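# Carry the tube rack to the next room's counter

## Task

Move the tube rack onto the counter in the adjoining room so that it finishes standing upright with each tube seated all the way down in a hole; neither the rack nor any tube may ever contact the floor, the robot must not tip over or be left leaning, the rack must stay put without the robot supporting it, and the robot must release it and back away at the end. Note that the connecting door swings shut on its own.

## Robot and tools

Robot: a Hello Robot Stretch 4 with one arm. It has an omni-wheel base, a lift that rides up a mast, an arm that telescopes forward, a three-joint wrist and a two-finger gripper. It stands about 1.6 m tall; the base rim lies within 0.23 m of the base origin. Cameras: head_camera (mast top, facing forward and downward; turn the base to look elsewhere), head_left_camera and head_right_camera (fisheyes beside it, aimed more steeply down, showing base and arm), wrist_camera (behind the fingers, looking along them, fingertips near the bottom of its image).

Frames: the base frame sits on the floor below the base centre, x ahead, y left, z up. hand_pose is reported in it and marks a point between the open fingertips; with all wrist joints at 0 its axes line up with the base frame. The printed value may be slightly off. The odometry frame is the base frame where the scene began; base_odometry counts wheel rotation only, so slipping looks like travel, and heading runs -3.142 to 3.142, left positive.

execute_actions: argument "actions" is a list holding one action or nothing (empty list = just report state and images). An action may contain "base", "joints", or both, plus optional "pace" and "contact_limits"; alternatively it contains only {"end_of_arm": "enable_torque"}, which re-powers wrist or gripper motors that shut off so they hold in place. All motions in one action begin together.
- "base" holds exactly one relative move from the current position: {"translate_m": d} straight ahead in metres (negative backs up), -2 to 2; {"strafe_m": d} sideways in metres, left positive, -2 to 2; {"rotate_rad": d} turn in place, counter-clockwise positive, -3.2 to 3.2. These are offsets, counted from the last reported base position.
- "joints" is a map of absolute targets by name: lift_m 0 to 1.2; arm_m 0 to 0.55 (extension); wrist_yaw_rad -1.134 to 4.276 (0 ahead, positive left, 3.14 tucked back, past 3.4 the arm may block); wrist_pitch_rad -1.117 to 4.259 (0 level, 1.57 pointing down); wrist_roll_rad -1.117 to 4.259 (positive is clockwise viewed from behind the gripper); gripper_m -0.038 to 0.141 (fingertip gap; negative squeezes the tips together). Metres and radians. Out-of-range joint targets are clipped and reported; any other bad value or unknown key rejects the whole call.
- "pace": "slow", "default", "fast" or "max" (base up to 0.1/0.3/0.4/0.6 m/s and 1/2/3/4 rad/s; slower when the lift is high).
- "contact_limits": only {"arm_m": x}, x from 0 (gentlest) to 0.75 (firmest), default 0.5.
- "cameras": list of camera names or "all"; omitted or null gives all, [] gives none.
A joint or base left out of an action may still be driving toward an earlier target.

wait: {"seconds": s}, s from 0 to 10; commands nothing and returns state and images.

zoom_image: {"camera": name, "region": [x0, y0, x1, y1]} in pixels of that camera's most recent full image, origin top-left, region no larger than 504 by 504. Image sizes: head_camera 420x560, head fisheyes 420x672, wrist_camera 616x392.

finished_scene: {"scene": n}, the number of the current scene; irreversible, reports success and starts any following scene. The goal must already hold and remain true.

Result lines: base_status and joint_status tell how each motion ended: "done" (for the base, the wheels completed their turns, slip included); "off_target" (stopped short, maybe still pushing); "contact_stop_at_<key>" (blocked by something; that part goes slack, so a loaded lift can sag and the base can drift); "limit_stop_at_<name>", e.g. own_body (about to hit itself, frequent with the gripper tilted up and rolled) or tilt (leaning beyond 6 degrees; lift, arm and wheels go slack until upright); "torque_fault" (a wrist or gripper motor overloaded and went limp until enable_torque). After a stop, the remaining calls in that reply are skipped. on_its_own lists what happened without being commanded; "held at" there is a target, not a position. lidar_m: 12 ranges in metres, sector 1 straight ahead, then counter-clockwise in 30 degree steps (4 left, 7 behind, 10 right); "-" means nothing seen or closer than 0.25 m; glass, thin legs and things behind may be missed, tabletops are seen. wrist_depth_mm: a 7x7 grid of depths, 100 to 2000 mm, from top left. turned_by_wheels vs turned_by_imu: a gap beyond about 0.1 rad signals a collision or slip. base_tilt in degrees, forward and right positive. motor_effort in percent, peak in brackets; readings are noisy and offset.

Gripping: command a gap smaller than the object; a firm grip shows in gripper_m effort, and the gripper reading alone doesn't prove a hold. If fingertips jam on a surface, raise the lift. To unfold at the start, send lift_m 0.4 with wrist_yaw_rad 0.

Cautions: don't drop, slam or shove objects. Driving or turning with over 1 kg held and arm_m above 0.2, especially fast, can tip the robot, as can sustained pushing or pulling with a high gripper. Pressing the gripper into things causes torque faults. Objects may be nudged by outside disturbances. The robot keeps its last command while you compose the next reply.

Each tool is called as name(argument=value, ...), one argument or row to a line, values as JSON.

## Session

execute_actions(
  actions=[],
)

Scene clock: 0.00 s.
base_odometry: x=+0.000 y=+0.000 heading=+0.000 (m, m, rad; odometry frame)
turned_by_wheels: +0.000 (rad since the last result)
turned_by_imu: +0.000 (rad since the last result)
base_tilt: forward=-0.5 right=-0.8 (deg)
lidar_m: 1.04 1.03 0.99 0.74 0.73 0.80 0.67 0.65 0.69 1.03 2.98 1.35
base_status: not commanded
joint_positions: lift_m=+0.133 arm_m=+0.001 wrist_yaw_rad=+3.099 wrist_pitch_rad=+0.018 wrist_roll_rad=+0.000 gripper_m=+0.057
joint_status: not commanded
motor_effort: lift_m=+21 arm_m=+0 wrist_yaw_rad=-1 wrist_pitch_rad=-7 wrist_roll_rad=-1 gripper_m=-2 wheel_0=+0 wheel_1=-1 wheel_2=+1 (%)
hand_pose: x=-0.1130 y=+0.0996 z=+0.3059 quat_wxyz=(+0.021, -0.009, +0.000, +1.000) (m; base frame)
wrist_depth_mm: - 143 831 946 1042 798 661 / - 142 831 946 1025 798 661 / - 128 213 946 1025 798 661 / 109 141 270 931 1008 798 661 / 640 715 809 917 1008 809 661 / 654 723 200 917 204 798 661 / 647 691 788 126 831 723 647
pictures: head_camera, head_left_camera, head_right_camera, wrist_camera
Images, in order (width x height): head_camera 420x560, head_left_camera 420x672, head_right_camera 420x672, wrist_camera 616x392.

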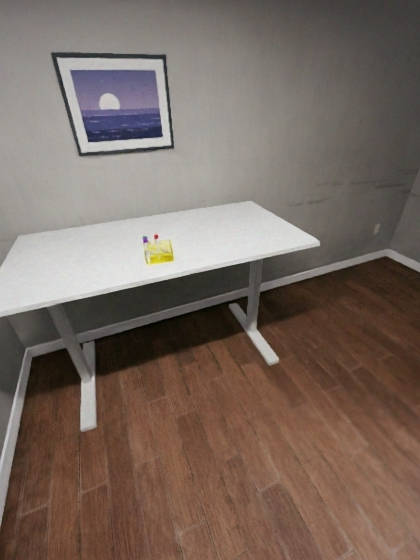

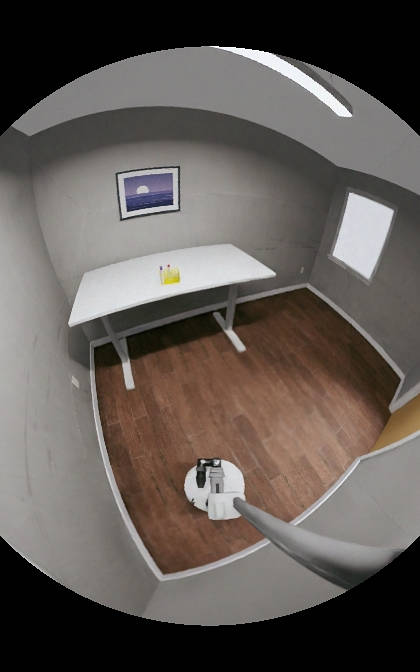

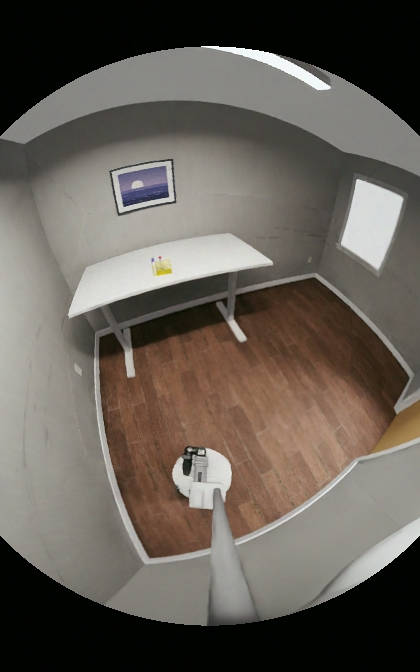

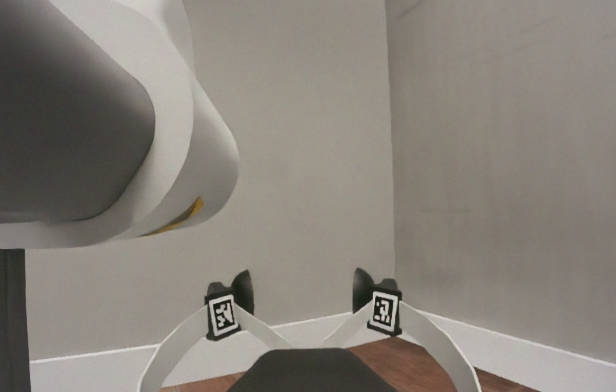

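execute_actions(
  actions=[
    {"base":{"rotate_rad":0.3},"joints":{"lift_m":0.5,"wrist_yaw_rad":0,"wrist_pitch_rad":0,"gripper_m":0.141},"pace":"fast"},
  ],
  cameras=[],
)

execute_actions(
  actions=[
    {"base":{"translate_m":0.45},"joints":{"lift_m":0.82},"pace":"fast"},
  ],
  cameras=["head_camera","wrist_camera"],
)

Scene clock: 8.50 s.
base_odometry: x=+0.000 y=+0.000 heading=+0.300 (m, m, rad; odometry frame)
turned_by_wheels: +0.300 (rad since the last result)
turned_by_imu: +0.306 (rad since the last result)
base_tilt: forward=-0.6 right=-0.8 (deg)
lidar_m: 1.04 1.06 0.82 0.74 0.76 0.72 0.65 0.64 0.84 1.94 3.01 1.12
base_status: done
joint_positions: lift_m=+0.500 arm_m=+0.001 wrist_yaw_rad=+0.000 wrist_pitch_rad=+0.003 wrist_roll_rad=+0.000 gripper_m=+0.141
joint_status: all done
motor_effort: lift_m=+24(28) arm_m=+0(0) wrist_yaw_rad=-2(8) wrist_pitch_rad=-6(11) wrist_roll_rad=+0(0) gripper_m=-1(3) wheel_0=-1(6) wheel_1=+0(8) wheel_2=-2(11) (%)
hand_pose: x=+0.4600 y=-0.0873 z=+0.6772 quat_wxyz=(+1.000, +0.000, +0.001, +0.000) (m; base frame)
wrist_depth_mm: 1537 1576 1618 1708 1808 1863 1983 / 1537 1537 1618 1708 1756 1863 1921 / 1060 1078 960 1138 1205 1205 1863 / 1499 1576 1618 1661 1756 1808 1863 / 1464 1537 1576 1661 1708 1756 1863 / 1464 1078 1576 1661 1708 1255 1863 / 1464 1464 1576 126 1661 1618 1661
pictures: none
No camera images: the call's "cameras" was empty. Leave "cameras" out to get every camera's image.

Scene clock: 10.90 s.
base_odometry: x=+0.430 y=+0.133 heading=+0.300 (m, m, rad; odometry frame)
turned_by_wheels: +0.000 (rad since the last result)
turned_by_imu: +0.000 (rad since the last result)
base_tilt: forward=-0.5 right=-0.8 (deg)
lidar_m: 0.57 0.60 0.79 0.79 0.80 1.01 1.10 1.10 1.40 2.89 0.94 0.65
base_status: done
joint_positions: lift_m=+0.820 arm_m=+0.001 wrist_yaw_rad=+0.000 wrist_pitch_rad=+0.003 wrist_roll_rad=+0.000 gripper_m=+0.141
joint_status: all done
motor_effort: lift_m=+24(25) arm_m=+0(0) wrist_yaw_rad=-2(3) wrist_pitch_rad=-8(8) wrist_roll_rad=+0(1) gripper_m=+1(1) wheel_0=+2(6) wheel_1=+2(6) wheel_2=+0(14) (%)
hand_pose: x=+0.4600 y=-0.0874 z=+0.9972 quat_wxyz=(+1.000, +0.000, +0.001, +0.000) (m; base frame)
wrist_depth_mm: 1098 1138 1182 1229 1308 1366 1397 / 1098 1138 1160 1205 1281 1336 1397 / 1098 1138 1182 1205 1281 1336 1366 / 1098 1118 1160 1205 1255 1308 1366 / 1025 1008 768 750 917 854 809 / 384 351 394 389 394 410 452 / 1060 1078 1138 126 1229 1281 831
pictures: head_camera, wrist_camera
Images, in order (width x height): head_camera 420x560, wrist_camera 616x392.

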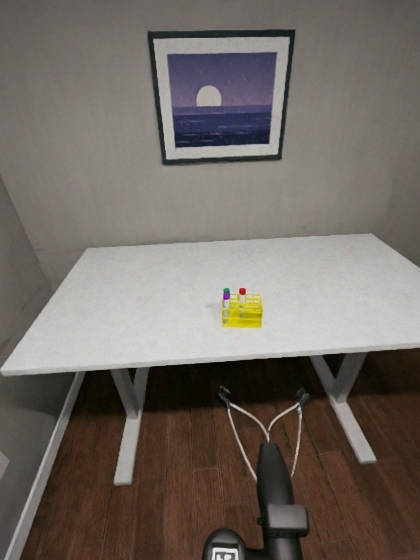

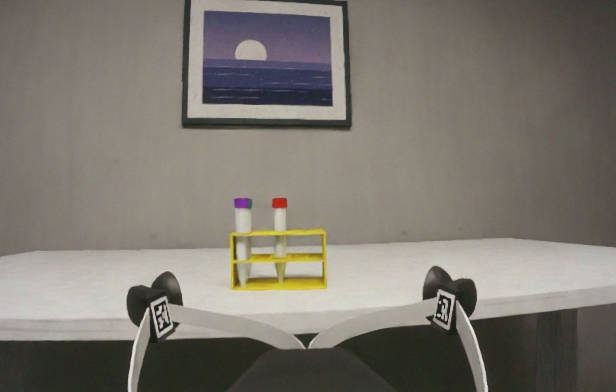

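execute_actions(
  actions=[
    {"base":{"strafe_m":0.033},"joints":{"lift_m":0.802,"arm_m":0.2}},
  ],
  cameras=["head_camera","wrist_camera"],
)

Scene clock: 18.10 s.
base_odometry: x=+0.420 y=+0.164 heading=+0.300 (m, m, rad; odometry frame)
turned_by_wheels: +0.000 (rad since the last result)
turned_by_imu: +0.001 (rad since the last result)
base_tilt: forward=-0.5 right=-0.9 (deg)
lidar_m: 0.59 0.59 0.77 0.75 0.77 0.96 1.10 1.12 1.42 2.91 0.92 0.67
base_status: done
joint_positions: lift_m=+0.802 arm_m=+0.199 wrist_yaw_rad=+0.000 wrist_pitch_rad=+0.002 wrist_roll_rad=+0.000 gripper_m=+0.141
joint_status: all done
motor_effort: lift_m=+17(22) arm_m=+7(6) wrist_yaw_rad=-1(1) wrist_pitch_rad=-7(6) wrist_roll_rad=+0(0) gripper_m=+1(0) wheel_0=+0(11) wheel_1=+1(9) wheel_2=+0(0) (%)
hand_pose: x=+0.6582 y=-0.0874 z=+0.9798 quat_wxyz=(+1.000, +0.000, +0.001, +0.000) (m; base frame)
wrist_depth_mm: 917 960 960 1008 1078 1118 1160 / 904 946 960 1008 1060 1118 1160 / 904 946 976 1008 1060 1098 1160 / 904 931 946 1008 1042 1098 1138 / 820 820 508 768 569 683 654 / 312 251 296 306 249 239 285 / 206 195 213 126 207 194 -
pictures: head_camera, wrist_camera
Images, in order (width x height): head_camera 420x560, wrist_camera 616x392.

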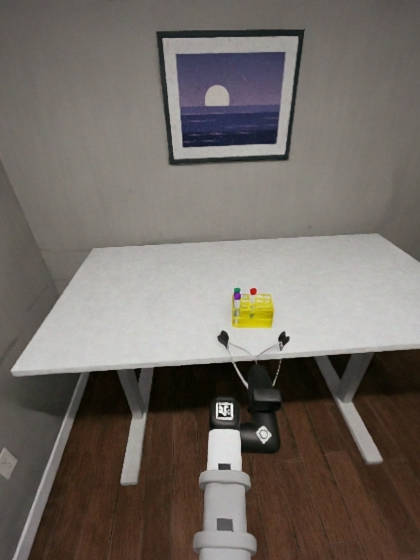

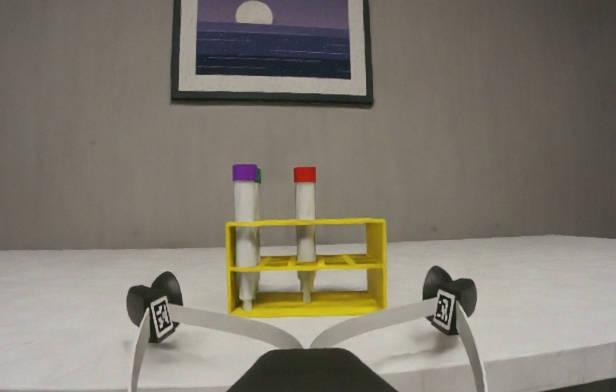

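execute_actions(
  actions=[
    {"base":{"strafe_m":-0.003},"joints":{"lift_m":0.809,"arm_m":0.3},"pace":"slow"},
  ],
  cameras=["head_camera","wrist_camera"],
)

Scene clock: 23.93 s.
base_odometry: x=+0.421 y=+0.162 heading=+0.300 (m, m, rad; odometry frame)
turned_by_wheels: +0.000 (rad since the last result)
turned_by_imu: +0.001 (rad since the last result)
base_tilt: forward=-0.6 right=-0.9 (deg)
lidar_m: 0.58 0.58 0.78 0.77 0.78 1.00 1.09 1.12 1.43 2.92 0.94 0.64
base_status: done
joint_positions: lift_m=+0.809 arm_m=+0.299 wrist_yaw_rad=+0.000 wrist_pitch_rad=+0.002 wrist_roll_rad=+0.000 gripper_m=+0.141
joint_status: all done
motor_effort: lift_m=+25(26) arm_m=+7(8) wrist_yaw_rad=-1(2) wrist_pitch_rad=-5(7) wrist_roll_rad=-1(0) gripper_m=+0(1) wheel_0=+3(6) wheel_1=-2(6) wheel_2=+0(0) (%)
hand_pose: x=+0.7581 y=-0.0874 z=+0.9862 quat_wxyz=(+1.000, +0.000, +0.001, +0.000) (m; base frame)
wrist_depth_mm: 831 854 878 904 960 1008 1042 / 820 842 866 904 946 1008 1060 / 820 842 878 917 946 991 1042 / 820 842 866 891 946 976 1025 / 798 831 227 521 274 741 699 / 332 270 197 217 207 257 307 / 220 208 203 126 204 202 208
pictures: head_camera, wrist_camera
Images, in order (width x height): head_camera 420x560, wrist_camera 616x392.

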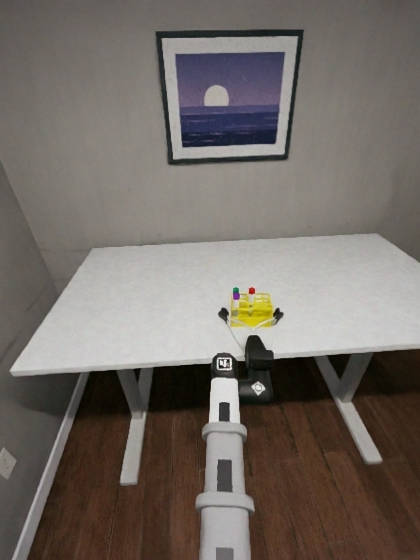

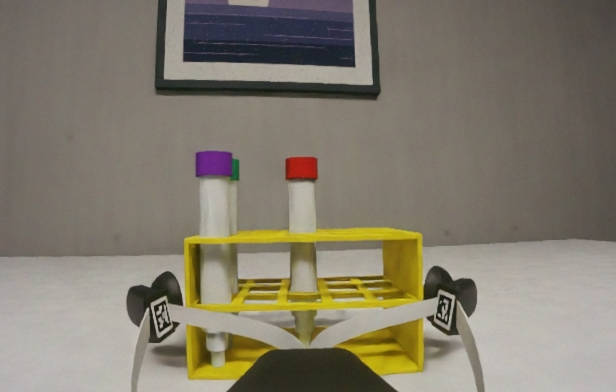

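execute_actions(
  actions=[
    {"joints":{"gripper_m":0.04,"arm_m":0.305}},
  ],
  cameras=[],
)

execute_actions(
  actions=[
    {"joints":{"lift_m":0.86}},
  ],
  cameras=["head_camera","wrist_camera"],
)

Scene clock: 32.40 s.
base_odometry: x=+0.421 y=+0.162 heading=+0.300 (m, m, rad; odometry frame)
turned_by_wheels: +0.000 (rad since the last result)
turned_by_imu: +0.001 (rad since the last result)
base_tilt: forward=-0.6 right=-0.8 (deg)
lidar_m: 0.57 0.60 0.77 0.76 0.78 0.98 1.10 1.12 1.42 2.92 0.92 0.64
base_status: not commanded
joint_positions: lift_m=+0.809 arm_m=+0.304 wrist_yaw_rad=+0.000 wrist_pitch_rad=+0.002 wrist_roll_rad=+0.000 gripper_m=+0.041
joint_status: all done
motor_effort: lift_m=+25(25) arm_m=+7(7) wrist_yaw_rad=-1(2) wrist_pitch_rad=-7(8) wrist_roll_rad=+0(0) gripper_m=-31(35) wheel_0=+3(3) wheel_1=-2(2) wheel_2=+0(0) (%)
hand_pose: x=+0.7632 y=-0.0874 z=+0.9862 quat_wxyz=(+1.000, +0.000, +0.001, +0.000) (m; base frame)
wrist_depth_mm: 831 842 854 904 960 1008 1060 / 820 842 866 904 946 991 1025 / 820 842 866 904 946 991 1025 / 809 831 854 891 931 976 1025 / 788 820 183 525 237 732 699 / 334 179 180 204 207 179 306 / 203 193 175 157 184 196 -
pictures: none
No camera images: the call's "cameras" was empty. Leave "cameras" out to get every camera's image.

Scene clock: 33.50 s.
base_odometry: x=+0.421 y=+0.162 heading=+0.300 (m, m, rad; odometry frame)
turned_by_wheels: +0.000 (rad since the last result)
turned_by_imu: +0.000 (rad since the last result)
base_tilt: forward=-0.6 right=-0.8 (deg)
lidar_m: 0.59 0.58 0.78 0.76 0.77 0.99 1.09 1.11 1.39 2.93 0.95 0.64
base_status: not commanded
joint_positions: lift_m=+0.860 arm_m=+0.304 wrist_yaw_rad=+0.000 wrist_pitch_rad=+0.003 wrist_roll_rad=+0.000 gripper_m=+0.041
joint_status: all done
motor_effort: lift_m=+25(27) arm_m=+7(7) wrist_yaw_rad=-1(1) wrist_pitch_rad=-9(10) wrist_roll_rad=+0(0) gripper_m=-36(32) wheel_0=+3(4) wheel_1=-2(2) wheel_2=+0(0) (%)
hand_pose: x=+0.7632 y=-0.0874 z=+1.0369 quat_wxyz=(+1.000, +0.000, +0.002, +0.000) (m; base frame)
wrist_depth_mm: 831 842 866 904 960 1008 1042 / 820 842 854 891 960 1008 1025 / 809 842 878 917 931 991 1042 / 798 831 854 891 946 976 1008 / 798 831 182 820 237 960 991 / 521 179 180 204 194 178 473 / 319 303 175 157 184 307 -
pictures: head_camera, wrist_camera
Images, in order (width x height): head_camera 420x560, wrist_camera 616x392.

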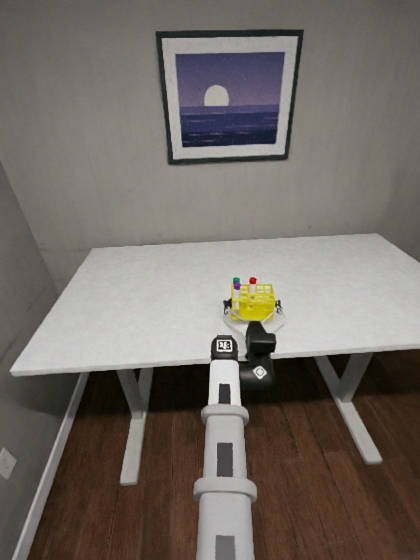

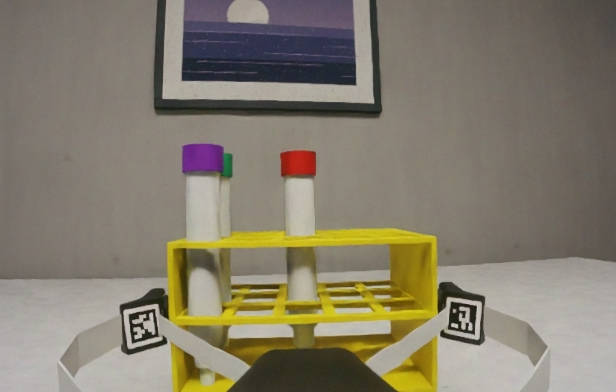

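execute_actions(
  actions=[
    {"base":{"rotate_rad":-1.9},"joints":{"arm_m":0},"pace":"slow"},
  ],
  cameras=["head_camera","head_right_camera"],
)

Scene clock: 41.20 s.
base_odometry: x=+0.421 y=+0.162 heading=-1.599 (m, m, rad; odometry frame)
turned_by_wheels: -1.899 (rad since the last result)
turned_by_imu: -1.930 (rad since the last result)
base_tilt: forward=-0.5 right=-0.8 (deg)
lidar_m: 0.41 2.96 0.79 0.58 0.57 0.65 0.78 0.77 0.81 1.13 1.08 1.18
base_status: done
joint_positions: lift_m=+0.860 arm_m=+0.002 wrist_yaw_rad=+0.000 wrist_pitch_rad=+0.003 wrist_roll_rad=+0.000 gripper_m=+0.041
joint_status: all done
motor_effort: lift_m=+25(25) arm_m=-7(8) wrist_yaw_rad=-2(3) wrist_pitch_rad=-8(9) wrist_roll_rad=+0(1) gripper_m=-34(30) wheel_0=+2(3) wheel_1=+2(7) wheel_2=+4(9) (%)
hand_pose: x=+0.4612 y=-0.0874 z=+1.0369 quat_wxyz=(+1.000, +0.000, +0.002, +0.000) (m; base frame)
wrist_depth_mm: - - - - 1366 1025 866 / - - - - 1366 1042 866 / - - - - 1336 1042 854 / - - - 1983 1366 1060 842 / - - 183 1808 237 1042 854 / - 179 180 204 194 179 854 / - - 175 158 184 991 809
pictures: head_camera, head_right_camera
Images, in order (width x height): head_camera 420x560, head_right_camera 420x672.

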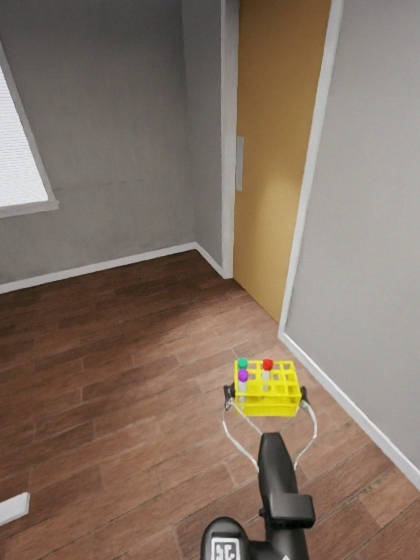

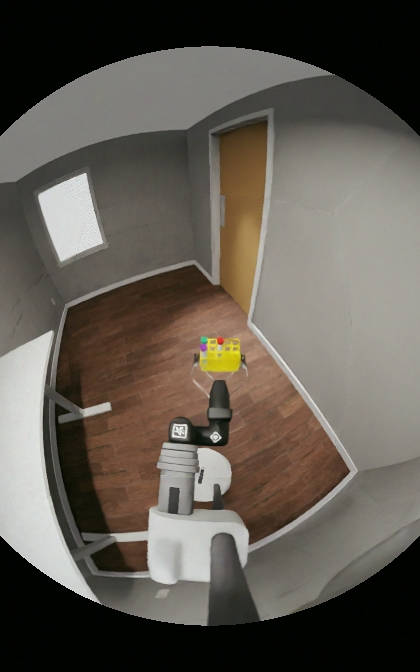

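execute_actions(
  actions=[
    {"base":{"translate_m":1.8},"joints":{"wrist_yaw_rad":2.3},"pace":"fast"},
  ],
  cameras=[],
)

execute_actions(
  actions=[
    {"base":{"rotate_rad":0.48},"pace":"slow"},
  ],
  cameras=["head_left_camera","head_right_camera"],
)

Scene clock: 59.27 s.
base_odometry: x=+0.370 y=-1.638 heading=-1.599 (m, m, rad; odometry frame)
turned_by_wheels: +0.000 (rad since the last result)
turned_by_imu: +0.000 (rad since the last result)
base_tilt: forward=-0.6 right=-0.8 (deg)
lidar_m: 0.57 1.35 0.25 0.25 2.01 1.56 2.44 0.98 0.46 0.37 0.35 0.38
base_status: done
joint_positions: lift_m=+0.860 arm_m=+0.002 wrist_yaw_rad=+2.300 wrist_pitch_rad=+0.003 wrist_roll_rad=+0.000 gripper_m=+0.041
joint_status: all done
motor_effort: lift_m=+24(25) arm_m=-6(7) wrist_yaw_rad=+0(5) wrist_pitch_rad=-9(9) wrist_roll_rad=+0(1) gripper_m=-31(35) wheel_0=+0(9) wheel_1=+0(8) wheel_2=-3(14) (%)
hand_pose: x=+0.0456 y=+0.2734 z=+1.0370 quat_wxyz=(+0.409, -0.001, +0.001, +0.913) (m; base frame)
wrist_depth_mm: - - - - - - - / - - - - - - 1983 / - - - - - - 1983 / - - - - - - 1983 / - - 183 - 237 - 1921 / - 178 180 204 195 179 1921 / - - 175 157 183 - 1921
pictures: none
No camera images: the call's "cameras" was empty. Leave "cameras" out to get every camera's image.

Scene clock: 60.93 s.
base_odometry: x=+0.370 y=-1.637 heading=-1.120 (m, m, rad; odometry frame)
turned_by_wheels: +0.479 (rad since the last result)
turned_by_imu: +0.488 (rad since the last result)
base_tilt: forward=-0.6 right=-0.8 (deg)
lidar_m: 1.19 1.42 0.25 0.25 1.56 2.08 1.13 0.45 0.37 0.35 0.37 0.51
base_status: done
joint_positions: lift_m=+0.860 arm_m=+0.002 wrist_yaw_rad=+2.300 wrist_pitch_rad=+0.003 wrist_roll_rad=+0.000 gripper_m=+0.041
joint_status: not commanded
motor_effort: lift_m=+24(24) arm_m=-6(6) wrist_yaw_rad=-2(1) wrist_pitch_rad=-8(10) wrist_roll_rad=+0(0) gripper_m=-32(31) wheel_0=-2(8) wheel_1=-3(5) wheel_2=-4(7) (%)
hand_pose: x=+0.0455 y=+0.2734 z=+1.0370 quat_wxyz=(+0.409, -0.001, +0.001, +0.913) (m; base frame)
wrist_depth_mm: - - - - - 1983 1756 / - - - - - 1983 1756 / - - - - - 1983 1756 / - - - - - 1983 1756 / - - 183 1618 237 1983 1708 / - 177 180 204 195 178 1708 / - - 175 157 184 1921 1661
pictures: head_left_camera, head_right_camera
Images, in order (width x height): head_left_camera 420x672, head_right_camera 420x672.

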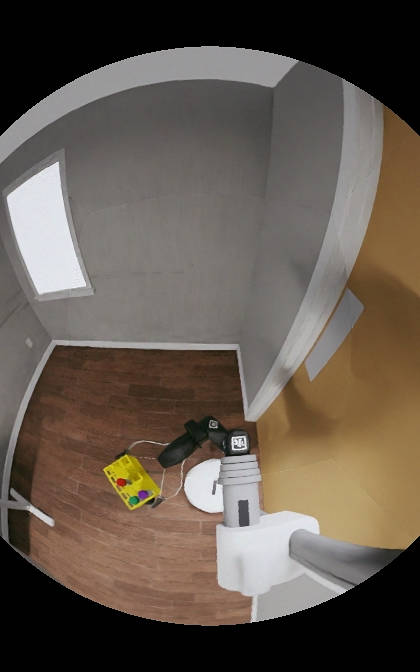

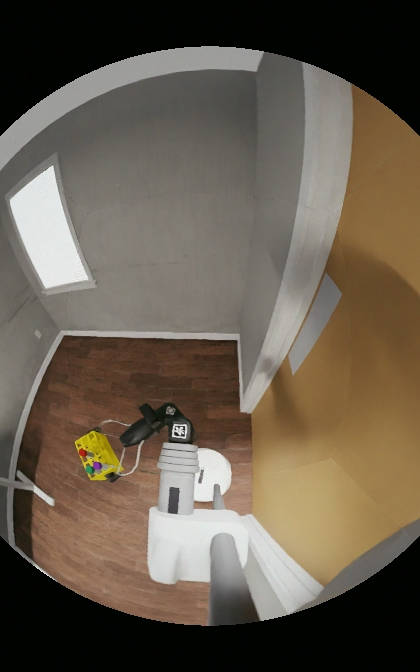

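execute_actions(
  actions=[
    {"base":{"translate_m":0.14}},
  ],
  cameras=[],
)

execute_actions(
  actions=[
    {"base":{"strafe_m":-0.2},"pace":"slow"},
  ],
  cameras=[],
)

execute_actions(
  actions=[
    {"base":{"strafe_m":-0.72}},
  ],
  cameras=["head_left_camera","head_right_camera"],
)

Scene clock: 69.80 s.
base_odometry: x=+0.431 y=-1.763 heading=-1.120 (m, m, rad; odometry frame)
turned_by_wheels: +0.000 (rad since the last result)
turned_by_imu: +0.001 (rad since the last result)
base_tilt: forward=-0.6 right=-0.8 (deg)
lidar_m: 1.20 1.26 0.26 0.25 1.59 2.09 1.14 0.53 0.38 0.35 0.37 0.49
base_status: done
joint_positions: lift_m=+0.860 arm_m=+0.002 wrist_yaw_rad=+2.300 wrist_pitch_rad=+0.003 wrist_roll_rad=+0.000 gripper_m=+0.041
joint_status: not commanded
motor_effort: lift_m=+24(24) arm_m=-6(6) wrist_yaw_rad=-2(1) wrist_pitch_rad=-10(10) wrist_roll_rad=-1(0) gripper_m=-31(31) wheel_0=+1(7) wheel_1=+0(5) wheel_2=-2(13) (%)
hand_pose: x=+0.0455 y=+0.2734 z=+1.0370 quat_wxyz=(+0.409, -0.001, +0.001, +0.913) (m; base frame)
wrist_depth_mm: - - - - - 1983 1756 / - - - - - - 1708 / - - - - - 1921 1708 / - - - - - 1983 1708 / - - 183 1661 237 1983 1756 / - 178 180 204 194 178 1756 / - - 175 157 185 1921 1661
pictures: none
No camera images: the call's "cameras" was empty. Leave "cameras" out to get every camera's image.

Scene clock: 72.93 s.
base_odometry: x=+0.251 y=-1.850 heading=-1.120 (m, m, rad; odometry frame)
turned_by_wheels: +0.000 (rad since the last result)
turned_by_imu: +0.001 (rad since the last result)
base_tilt: forward=-0.6 right=-0.9 (deg)
lidar_m: 0.39 1.25 0.26 0.25 1.78 2.33 0.52 0.26 0.25 - 0.25 0.30
base_status: done
joint_positions: lift_m=+0.860 arm_m=+0.002 wrist_yaw_rad=+2.300 wrist_pitch_rad=+0.003 wrist_roll_rad=+0.000 gripper_m=+0.041
joint_status: not commanded
motor_effort: lift_m=+25(25) arm_m=-6(6) wrist_yaw_rad=-2(1) wrist_pitch_rad=-10(10) wrist_roll_rad=-1(0) gripper_m=-34(31) wheel_0=+4(7) wheel_1=-3(8) wheel_2=+0(1) (%)
hand_pose: x=+0.0455 y=+0.2734 z=+1.0370 quat_wxyz=(+0.408, -0.001, +0.001, +0.913) (m; base frame)
wrist_depth_mm: - - - - - - 1921 / - - - - - - 1863 / - - - - - - 1921 / - - - - - - 1921 / - - 182 - 238 - 1921 / - 177 180 204 195 178 1921 / - - 175 158 183 - 1808
pictures: none
No camera images: the call's "cameras" was empty. Leave "cameras" out to get every camera's image.

Scene clock: 76.67 s.
base_odometry: x=-0.397 y=-2.164 heading=-1.120 (m, m, rad; odometry frame)
turned_by_wheels: +0.000 (rad since the last result)
turned_by_imu: +0.002 (rad since the last result)
base_tilt: forward=-0.6 right=-0.8 (deg)
lidar_m: 1.19 0.70 0.26 0.25 0.62 0.27 0.25 - 0.25 1.60 1.66 1.25
base_status: done
joint_positions: lift_m=+0.860 arm_m=+0.002 wrist_yaw_rad=+2.300 wrist_pitch_rad=+0.003 wrist_roll_rad=+0.000 gripper_m=+0.041
joint_status: not commanded
motor_effort: lift_m=+24(24) arm_m=-6(6) wrist_yaw_rad=-1(2) wrist_pitch_rad=-9(8) wrist_roll_rad=+0(1) gripper_m=-32(31) wheel_0=+0(12) wheel_1=-2(13) wheel_2=+0(0) (%)
hand_pose: x=+0.0455 y=+0.2734 z=+1.0369 quat_wxyz=(+0.408, -0.001, +0.001, +0.913) (m; base frame)
wrist_depth_mm: 452 591 878 - - - - / 455 597 878 - - - - / 455 597 878 - - - - / 455 591 732 - - - - / 449 559 183 - 238 - - / 445 177 180 204 195 179 - / 413 544 175 158 184 - -
pictures: head_left_camera, head_right_camera
Images, in order (width x height): head_left_camera 420x672, head_right_camera 420x672.

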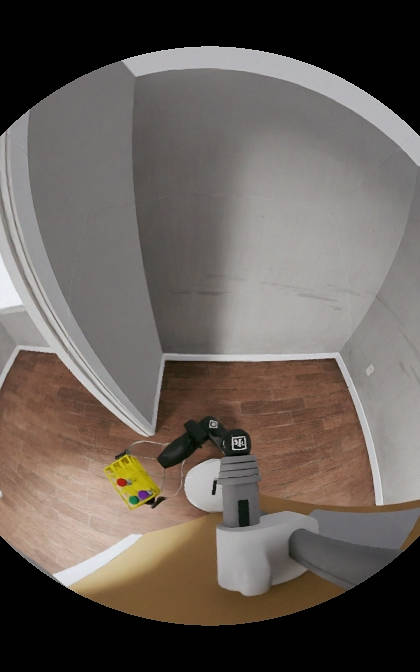

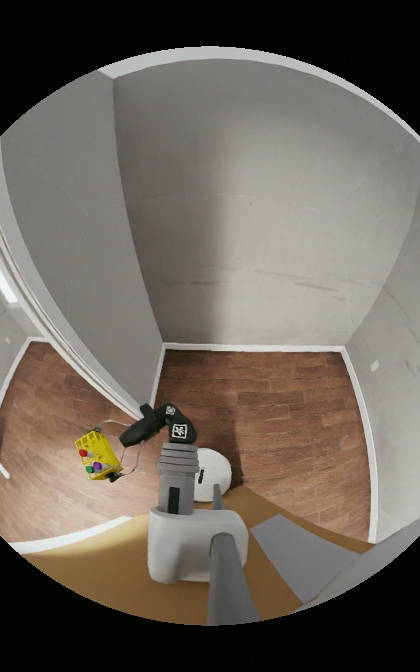

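execute_actions(
  actions=[
    {"base":{"rotate_rad":-1.1},"joints":{"wrist_yaw_rad":0.3},"pace":"slow"},
  ],
  cameras=[],
)

execute_actions(
  actions=[
    {"base":{"translate_m":0.65}},
  ],
  cameras=["head_right_camera"],
)

Scene clock: 88.43 s.
base_odometry: x=-0.397 y=-2.164 heading=-2.219 (m, m, rad; odometry frame)
turned_by_wheels: -1.099 (rad since the last result)
turned_by_imu: -1.116 (rad since the last result)
base_tilt: forward=-0.6 right=-0.8 (deg)
lidar_m: 0.39 1.28 1.19 0.75 0.62 3.16 0.76 0.27 0.25 - 0.25 0.28
base_status: done
joint_positions: lift_m=+0.860 arm_m=+0.002 wrist_yaw_rad=+0.300 wrist_pitch_rad=+0.003 wrist_roll_rad=+0.000 gripper_m=+0.041
joint_status: all done
motor_effort: lift_m=+24(24) arm_m=-6(6) wrist_yaw_rad=-2(9) wrist_pitch_rad=-9(8) wrist_roll_rad=-1(0) gripper_m=-33(33) wheel_0=+4(8) wheel_1=+3(7) wheel_2=+6(10) (%)
hand_pose: x=+0.4740 y=+0.0017 z=+1.0369 quat_wxyz=(+0.989, +0.000, +0.002, +0.149) (m; base frame)
wrist_depth_mm: 976 1138 1366 1708 1576 1308 1160 / 960 1138 1397 1708 1537 1281 1118 / 976 1138 1366 1708 1537 1308 1118 / 960 1118 1255 1576 1537 1281 1118 / 960 1078 182 1537 237 1281 1118 / 946 177 180 204 194 178 1118 / 904 1060 175 158 184 1229 1078
pictures: none
No camera images: the call's "cameras" was empty. Leave "cameras" out to get every camera's image.

Scene clock: 92.10 s.
base_odometry: x=-0.789 y=-2.682 heading=-2.219 (m, m, rad; odometry frame)
turned_by_wheels: +0.000 (rad since the last result)
turned_by_imu: +0.000 (rad since the last result)
base_tilt: forward=-0.5 right=-0.8 (deg)
lidar_m: 0.43 0.95 0.89 0.93 1.13 0.66 0.83 1.45 2.18 1.55 1.07 1.01
base_status: done
joint_positions: lift_m=+0.860 arm_m=+0.002 wrist_yaw_rad=+0.300 wrist_pitch_rad=+0.003 wrist_roll_rad=+0.000 gripper_m=+0.041
joint_status: not commanded
motor_effort: lift_m=+24(24) arm_m=-6(6) wrist_yaw_rad=-2(2) wrist_pitch_rad=-11(10) wrist_roll_rad=+0(0) gripper_m=-34(35) wheel_0=+2(7) wheel_1=+3(7) wheel_2=-1(12) (%)
hand_pose: x=+0.4740 y=+0.0017 z=+1.0369 quat_wxyz=(+0.989, +0.000, +0.002, +0.149) (m; base frame)
wrist_depth_mm: 723 842 1025 1098 891 741 654 / 723 842 1025 1098 891 741 654 / 723 842 1025 1060 878 741 654 / 715 842 917 1008 878 741 654 / 715 798 183 976 238 741 647 / 707 177 180 204 194 178 640 / 676 788 175 158 184 715 621
pictures: head_right_camera
Images, in order (width x height): head_right_camera 420x672.

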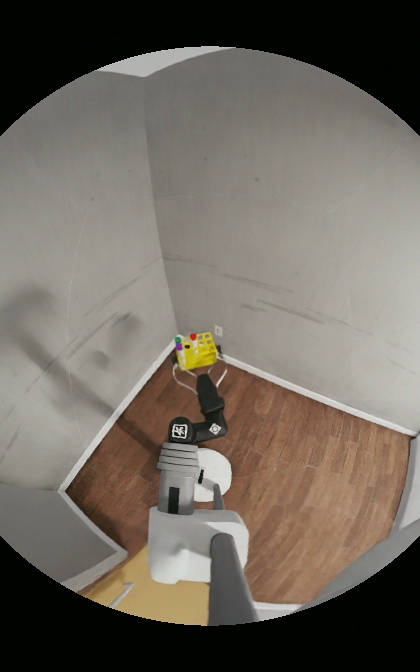

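execute_actions(
  actions=[
    {"base":{"rotate_rad":-1.99},"joints":{"wrist_yaw_rad":0},"pace":"slow"},
  ],
  cameras=["head_camera"],
)

execute_actions(
  actions=[
    {"base":{"translate_m":1.6},"pace":"fast"},
  ],
  cameras=["head_camera","wrist_camera"],
)

Scene clock: 101.00 s.
base_odometry: x=-0.789 y=-2.682 heading=+2.075 (m, m, rad; odometry frame)
turned_by_wheels: -1.989 (rad since the last result)
turned_by_imu: -2.022 (rad since the last result)
base_tilt: forward=-0.5 right=-0.8 (deg)
lidar_m: 0.40 1.38 1.06 1.02 1.08 0.92 0.92 0.95 1.09 1.00 1.13 1.57
base_status: done
joint_positions: lift_m=+0.860 arm_m=+0.002 wrist_yaw_rad=+0.000 wrist_pitch_rad=+0.003 wrist_roll_rad=+0.000 gripper_m=+0.041
joint_status: all done
motor_effort: lift_m=+24(24) arm_m=-6(6) wrist_yaw_rad=-2(5) wrist_pitch_rad=-10(9) wrist_roll_rad=-1(0) gripper_m=-34(31) wheel_0=+3(6) wheel_1=+2(5) wheel_2=+4(8) (%)
hand_pose: x=+0.4610 y=-0.0875 z=+1.0369 quat_wxyz=(+1.000, +0.000, +0.002, +0.000) (m; base frame)
wrist_depth_mm: 1537 - - - - - 1464 / 1537 - - - - - 1397 / 1537 - - - - - 1430 / 1499 - - - - - 1430 / 1499 - 183 1983 238 - 1430 / 1464 177 181 204 194 178 1464 / 1366 1983 175 158 184 1921 1336
pictures: head_camera
Images, in order (width x height): head_camera 420x560.

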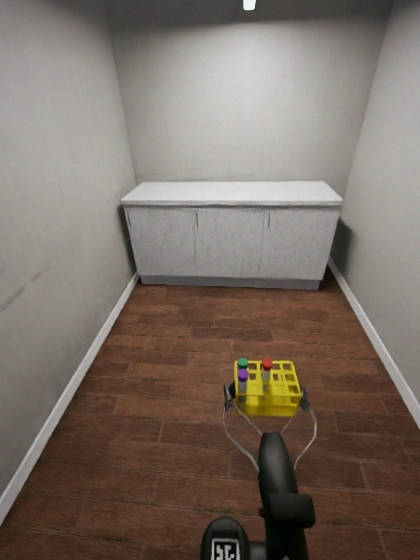

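Scene clock: 106.47 s.
base_odometry: x=-1.562 y=-1.282 heading=+2.075 (m, m, rad; odometry frame)
turned_by_wheels: +0.000 (rad since the last result)
turned_by_imu: -0.001 (rad since the last result)
base_tilt: forward=-0.6 right=-0.8 (deg)
lidar_m: 0.41 0.63 0.91 0.94 1.02 1.44 2.53 1.57 1.17 1.13 0.83 0.60
base_status: done
joint_positions: lift_m=+0.860 arm_m=+0.002 wrist_yaw_rad=+0.000 wrist_pitch_rad=+0.003 wrist_roll_rad=+0.000 gripper_m=+0.041
joint_status: not commanded
motor_effort: lift_m=+24(24) arm_m=-6(6) wrist_yaw_rad=-2(1) wrist_pitch_rad=-10(11) wrist_roll_rad=+0(0) gripper_m=-34(32) wheel_0=+2(6) wheel_1=+2(6) wheel_2=-1(14) (%)
hand_pose: x=+0.4611 y=-0.0874 z=+1.0369 quat_wxyz=(+1.000, +0.000, +0.002, +0.000) (m; base frame)
wrist_depth_mm: 1060 1042 1042 1025 1042 1025 1025 / 1042 1025 1025 1025 1025 1008 1008 / 1025 1042 1025 1025 1008 991 991 / 1025 1008 1025 1025 1008 991 991 / 1025 1008 182 1008 237 991 1008 / 676 177 180 204 194 178 615 / 415 399 175 158 184 402 418
pictures: head_camera, wrist_camera
Images, in order (width x height): head_camera 420x560, wrist_camera 616x392.

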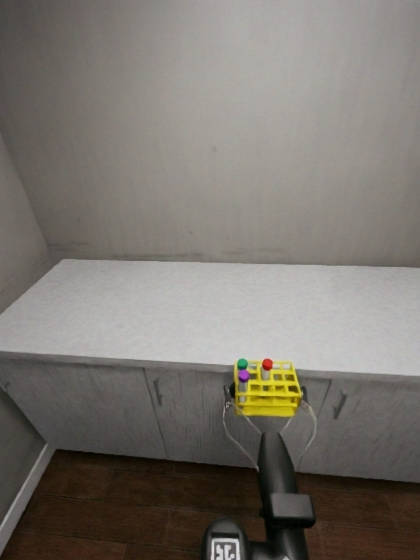

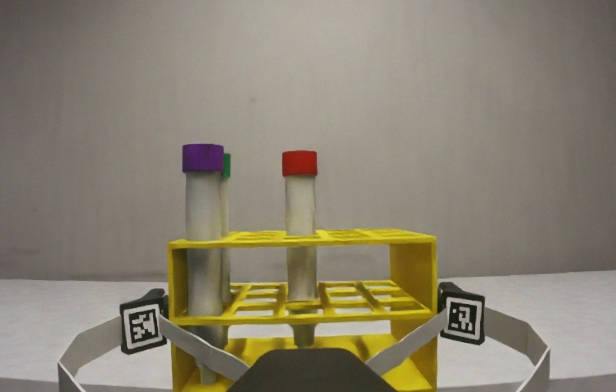

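execute_actions(
  actions=[
    {"joints":{"arm_m":0.29,"lift_m":0.795}},
  ],
  cameras=[],
)

execute_actions(
  actions=[
    {"joints":{"lift_m":0.771},"pace":"slow"},
  ],
  cameras=["head_camera","wrist_camera"],
)

Scene clock: 114.10 s.
base_odometry: x=-1.562 y=-1.282 heading=+2.075 (m, m, rad; odometry frame)
turned_by_wheels: +0.000 (rad since the last result)
turned_by_imu: +0.001 (rad since the last result)
base_tilt: forward=-0.6 right=-0.8 (deg)
lidar_m: 0.59 0.63 0.90 0.94 0.99 1.43 2.51 1.56 1.17 1.13 0.81 0.60
base_status: not commanded
joint_positions: lift_m=+0.795 arm_m=+0.289 wrist_yaw_rad=+0.000 wrist_pitch_rad=+0.004 wrist_roll_rad=+0.000 gripper_m=+0.041
joint_status: all done
motor_effort: lift_m=+17(23) arm_m=+7(7) wrist_yaw_rad=-2(2) wrist_pitch_rad=-11(11) wrist_roll_rad=+0(0) gripper_m=-33(31) wheel_0=+2(2) wheel_1=+2(2) wheel_2=-1(0) (%)
hand_pose: x=+0.7482 y=-0.0874 z=+0.9725 quat_wxyz=(+1.000, +0.000, +0.002, +0.000) (m; base frame)
wrist_depth_mm: 750 750 741 741 732 732 732 / 750 741 732 732 732 732 723 / 741 741 741 723 732 723 723 / 732 732 723 723 723 723 715 / 723 732 182 676 237 715 707 / 433 177 180 205 194 178 392 / 262 250 175 158 184 253 -
pictures: none
No camera images: the call's "cameras" was empty. Leave "cameras" out to get every camera's image.

Scene clock: 115.07 s.
base_odometry: x=-1.562 y=-1.282 heading=+2.075 (m, m, rad; odometry frame)
turned_by_wheels: +0.000 (rad since the last result)
turned_by_imu: +0.000 (rad since the last result)
base_tilt: forward=-0.6 right=-0.8 (deg)
lidar_m: 0.60 0.62 0.91 0.95 1.00 1.44 2.52 1.55 1.16 1.13 0.80 0.60
base_status: not commanded
joint_positions: lift_m=+0.771 arm_m=+0.289 wrist_yaw_rad=+0.000 wrist_pitch_rad=+0.004 wrist_roll_rad=+0.000 gripper_m=+0.041
joint_status: all done
motor_effort: lift_m=+17(19) arm_m=+7(7) wrist_yaw_rad=-2(2) wrist_pitch_rad=-8(10) wrist_roll_rad=-1(0) gripper_m=-32(34) wheel_0=+2(2) wheel_1=+2(2) wheel_2=-1(1) (%)
hand_pose: x=+0.7482 y=-0.0874 z=+0.9485 quat_wxyz=(+1.000, +0.000, +0.002, +0.000) (m; base frame)
wrist_depth_mm: 741 750 741 732 732 741 732 / 750 741 732 732 732 732 723 / 732 732 732 723 723 723 715 / 732 732 723 715 723 715 715 / 732 723 183 535 237 715 715 / 340 177 180 204 195 178 312 / 208 198 175 157 184 200 -
pictures: head_camera, wrist_camera
Images, in order (width x height): head_camera 420x560, wrist_camera 616x392.

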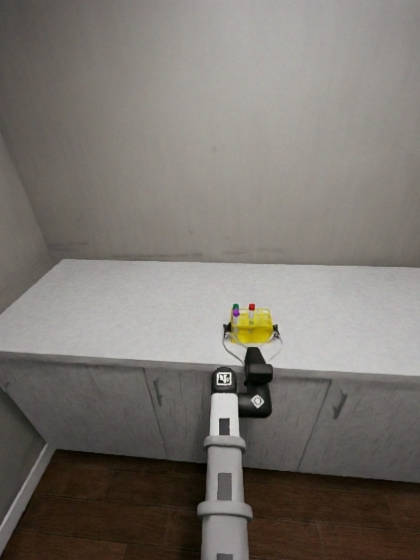

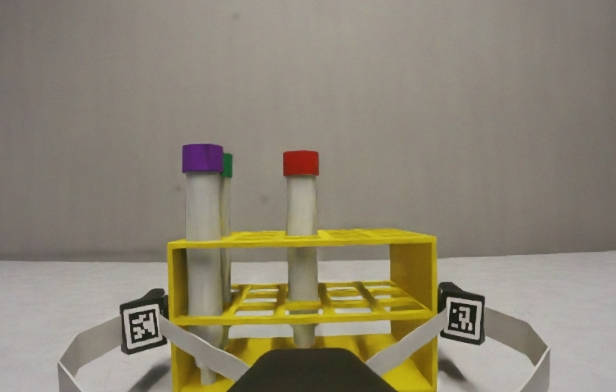

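execute_actions(
  actions=[
    {"joints":{"gripper_m":0.141,"lift_m":0.769}},
  ],
  cameras=["wrist_camera"],
)

execute_actions(
  actions=[
    {"joints":{"arm_m":0},"base":{"translate_m":-0.15}},
  ],
  cameras=["head_camera","wrist_camera"],
)

Scene clock: 124.97 s.
base_odometry: x=-1.562 y=-1.282 heading=+2.075 (m, m, rad; odometry frame)
turned_by_wheels: +0.000 (rad since the last result)
turned_by_imu: +0.001 (rad since the last result)
base_tilt: forward=-0.6 right=-0.8 (deg)
lidar_m: 0.60 0.63 0.92 0.95 1.00 1.46 2.52 1.57 1.17 1.13 0.82 0.62
base_status: not commanded
joint_positions: lift_m=+0.769 arm_m=+0.289 wrist_yaw_rad=+0.000 wrist_pitch_rad=+0.003 wrist_roll_rad=+0.000 gripper_m=+0.141
joint_status: all done
motor_effort: lift_m=+17(17) arm_m=+7(7) wrist_yaw_rad=-2(2) wrist_pitch_rad=-8(11) wrist_roll_rad=+0(1) gripper_m=+1(32) wheel_0=+2(2) wheel_1=+2(2) wheel_2=-1(1) (%)
hand_pose: x=+0.7482 y=-0.0874 z=+0.9467 quat_wxyz=(+1.000, +0.000, +0.001, +0.000) (m; base frame)
wrist_depth_mm: 750 741 741 741 732 723 723 / 741 741 732 732 732 723 723 / 732 732 732 732 723 723 723 / 732 723 723 723 715 715 715 / 723 723 231 279 504 715 707 / 336 271 200 221 216 257 307 / 221 209 206 126 209 202 209
pictures: wrist_camera
Images, in order (width x height): wrist_camera 616x392.

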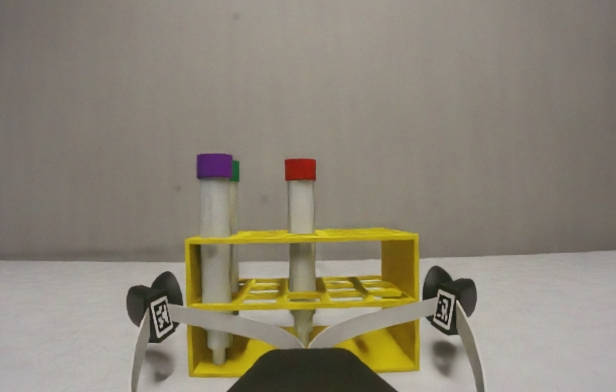

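Scene clock: 126.97 s.
base_odometry: x=-1.490 y=-1.413 heading=+2.075 (m, m, rad; odometry frame)
turned_by_wheels: +0.000 (rad since the last result)
turned_by_imu: +0.000 (rad since the last result)
base_tilt: forward=-0.5 right=-0.8 (deg)
lidar_m: 0.72 0.77 0.98 0.95 1.01 1.43 2.35 1.57 1.16 1.13 1.00 0.76
base_status: done
joint_positions: lift_m=+0.769 arm_m=+0.002 wrist_yaw_rad=+0.000 wrist_pitch_rad=+0.003 wrist_roll_rad=+0.000 gripper_m=+0.141
joint_status: all done
motor_effort: lift_m=+17(17) arm_m=-7(5) wrist_yaw_rad=-1(3) wrist_pitch_rad=-9(8) wrist_roll_rad=+0(1) gripper_m=+1(1) wheel_0=-2(7) wheel_1=-1(7) wheel_2=+1(11) (%)
hand_pose: x=+0.4611 y=-0.0875 z=+0.9468 quat_wxyz=(+1.000, +0.000, +0.001, +0.000) (m; base frame)
wrist_depth_mm: 1205 1205 1205 1182 1182 1182 1160 / 1205 1182 1182 1182 1182 1160 1160 / 1182 1182 1182 1182 1182 1160 1138 / 1182 1182 1160 1160 1160 1160 1138 / 904 917 904 668 820 768 723 / 544 521 521 521 512 508 525 / 544 539 539 126 530 525 525
pictures: head_camera, wrist_camera
Images, in order (width x height): head_camera 420x560, wrist_camera 616x392.

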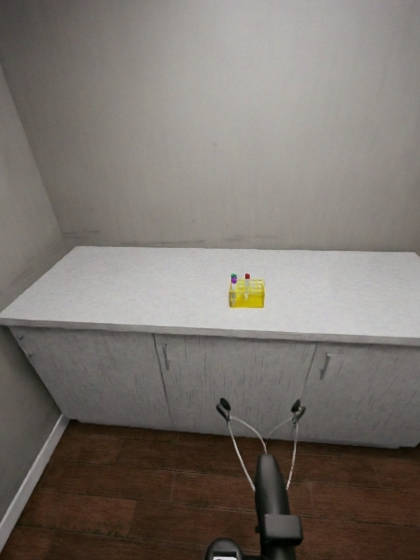

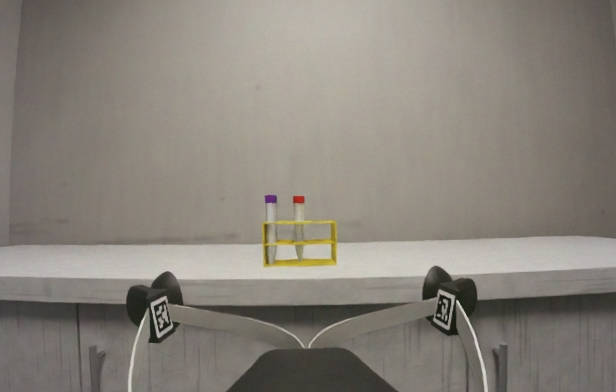

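finished_scene(
  scene=2,
)

The scene is finished: the task was done.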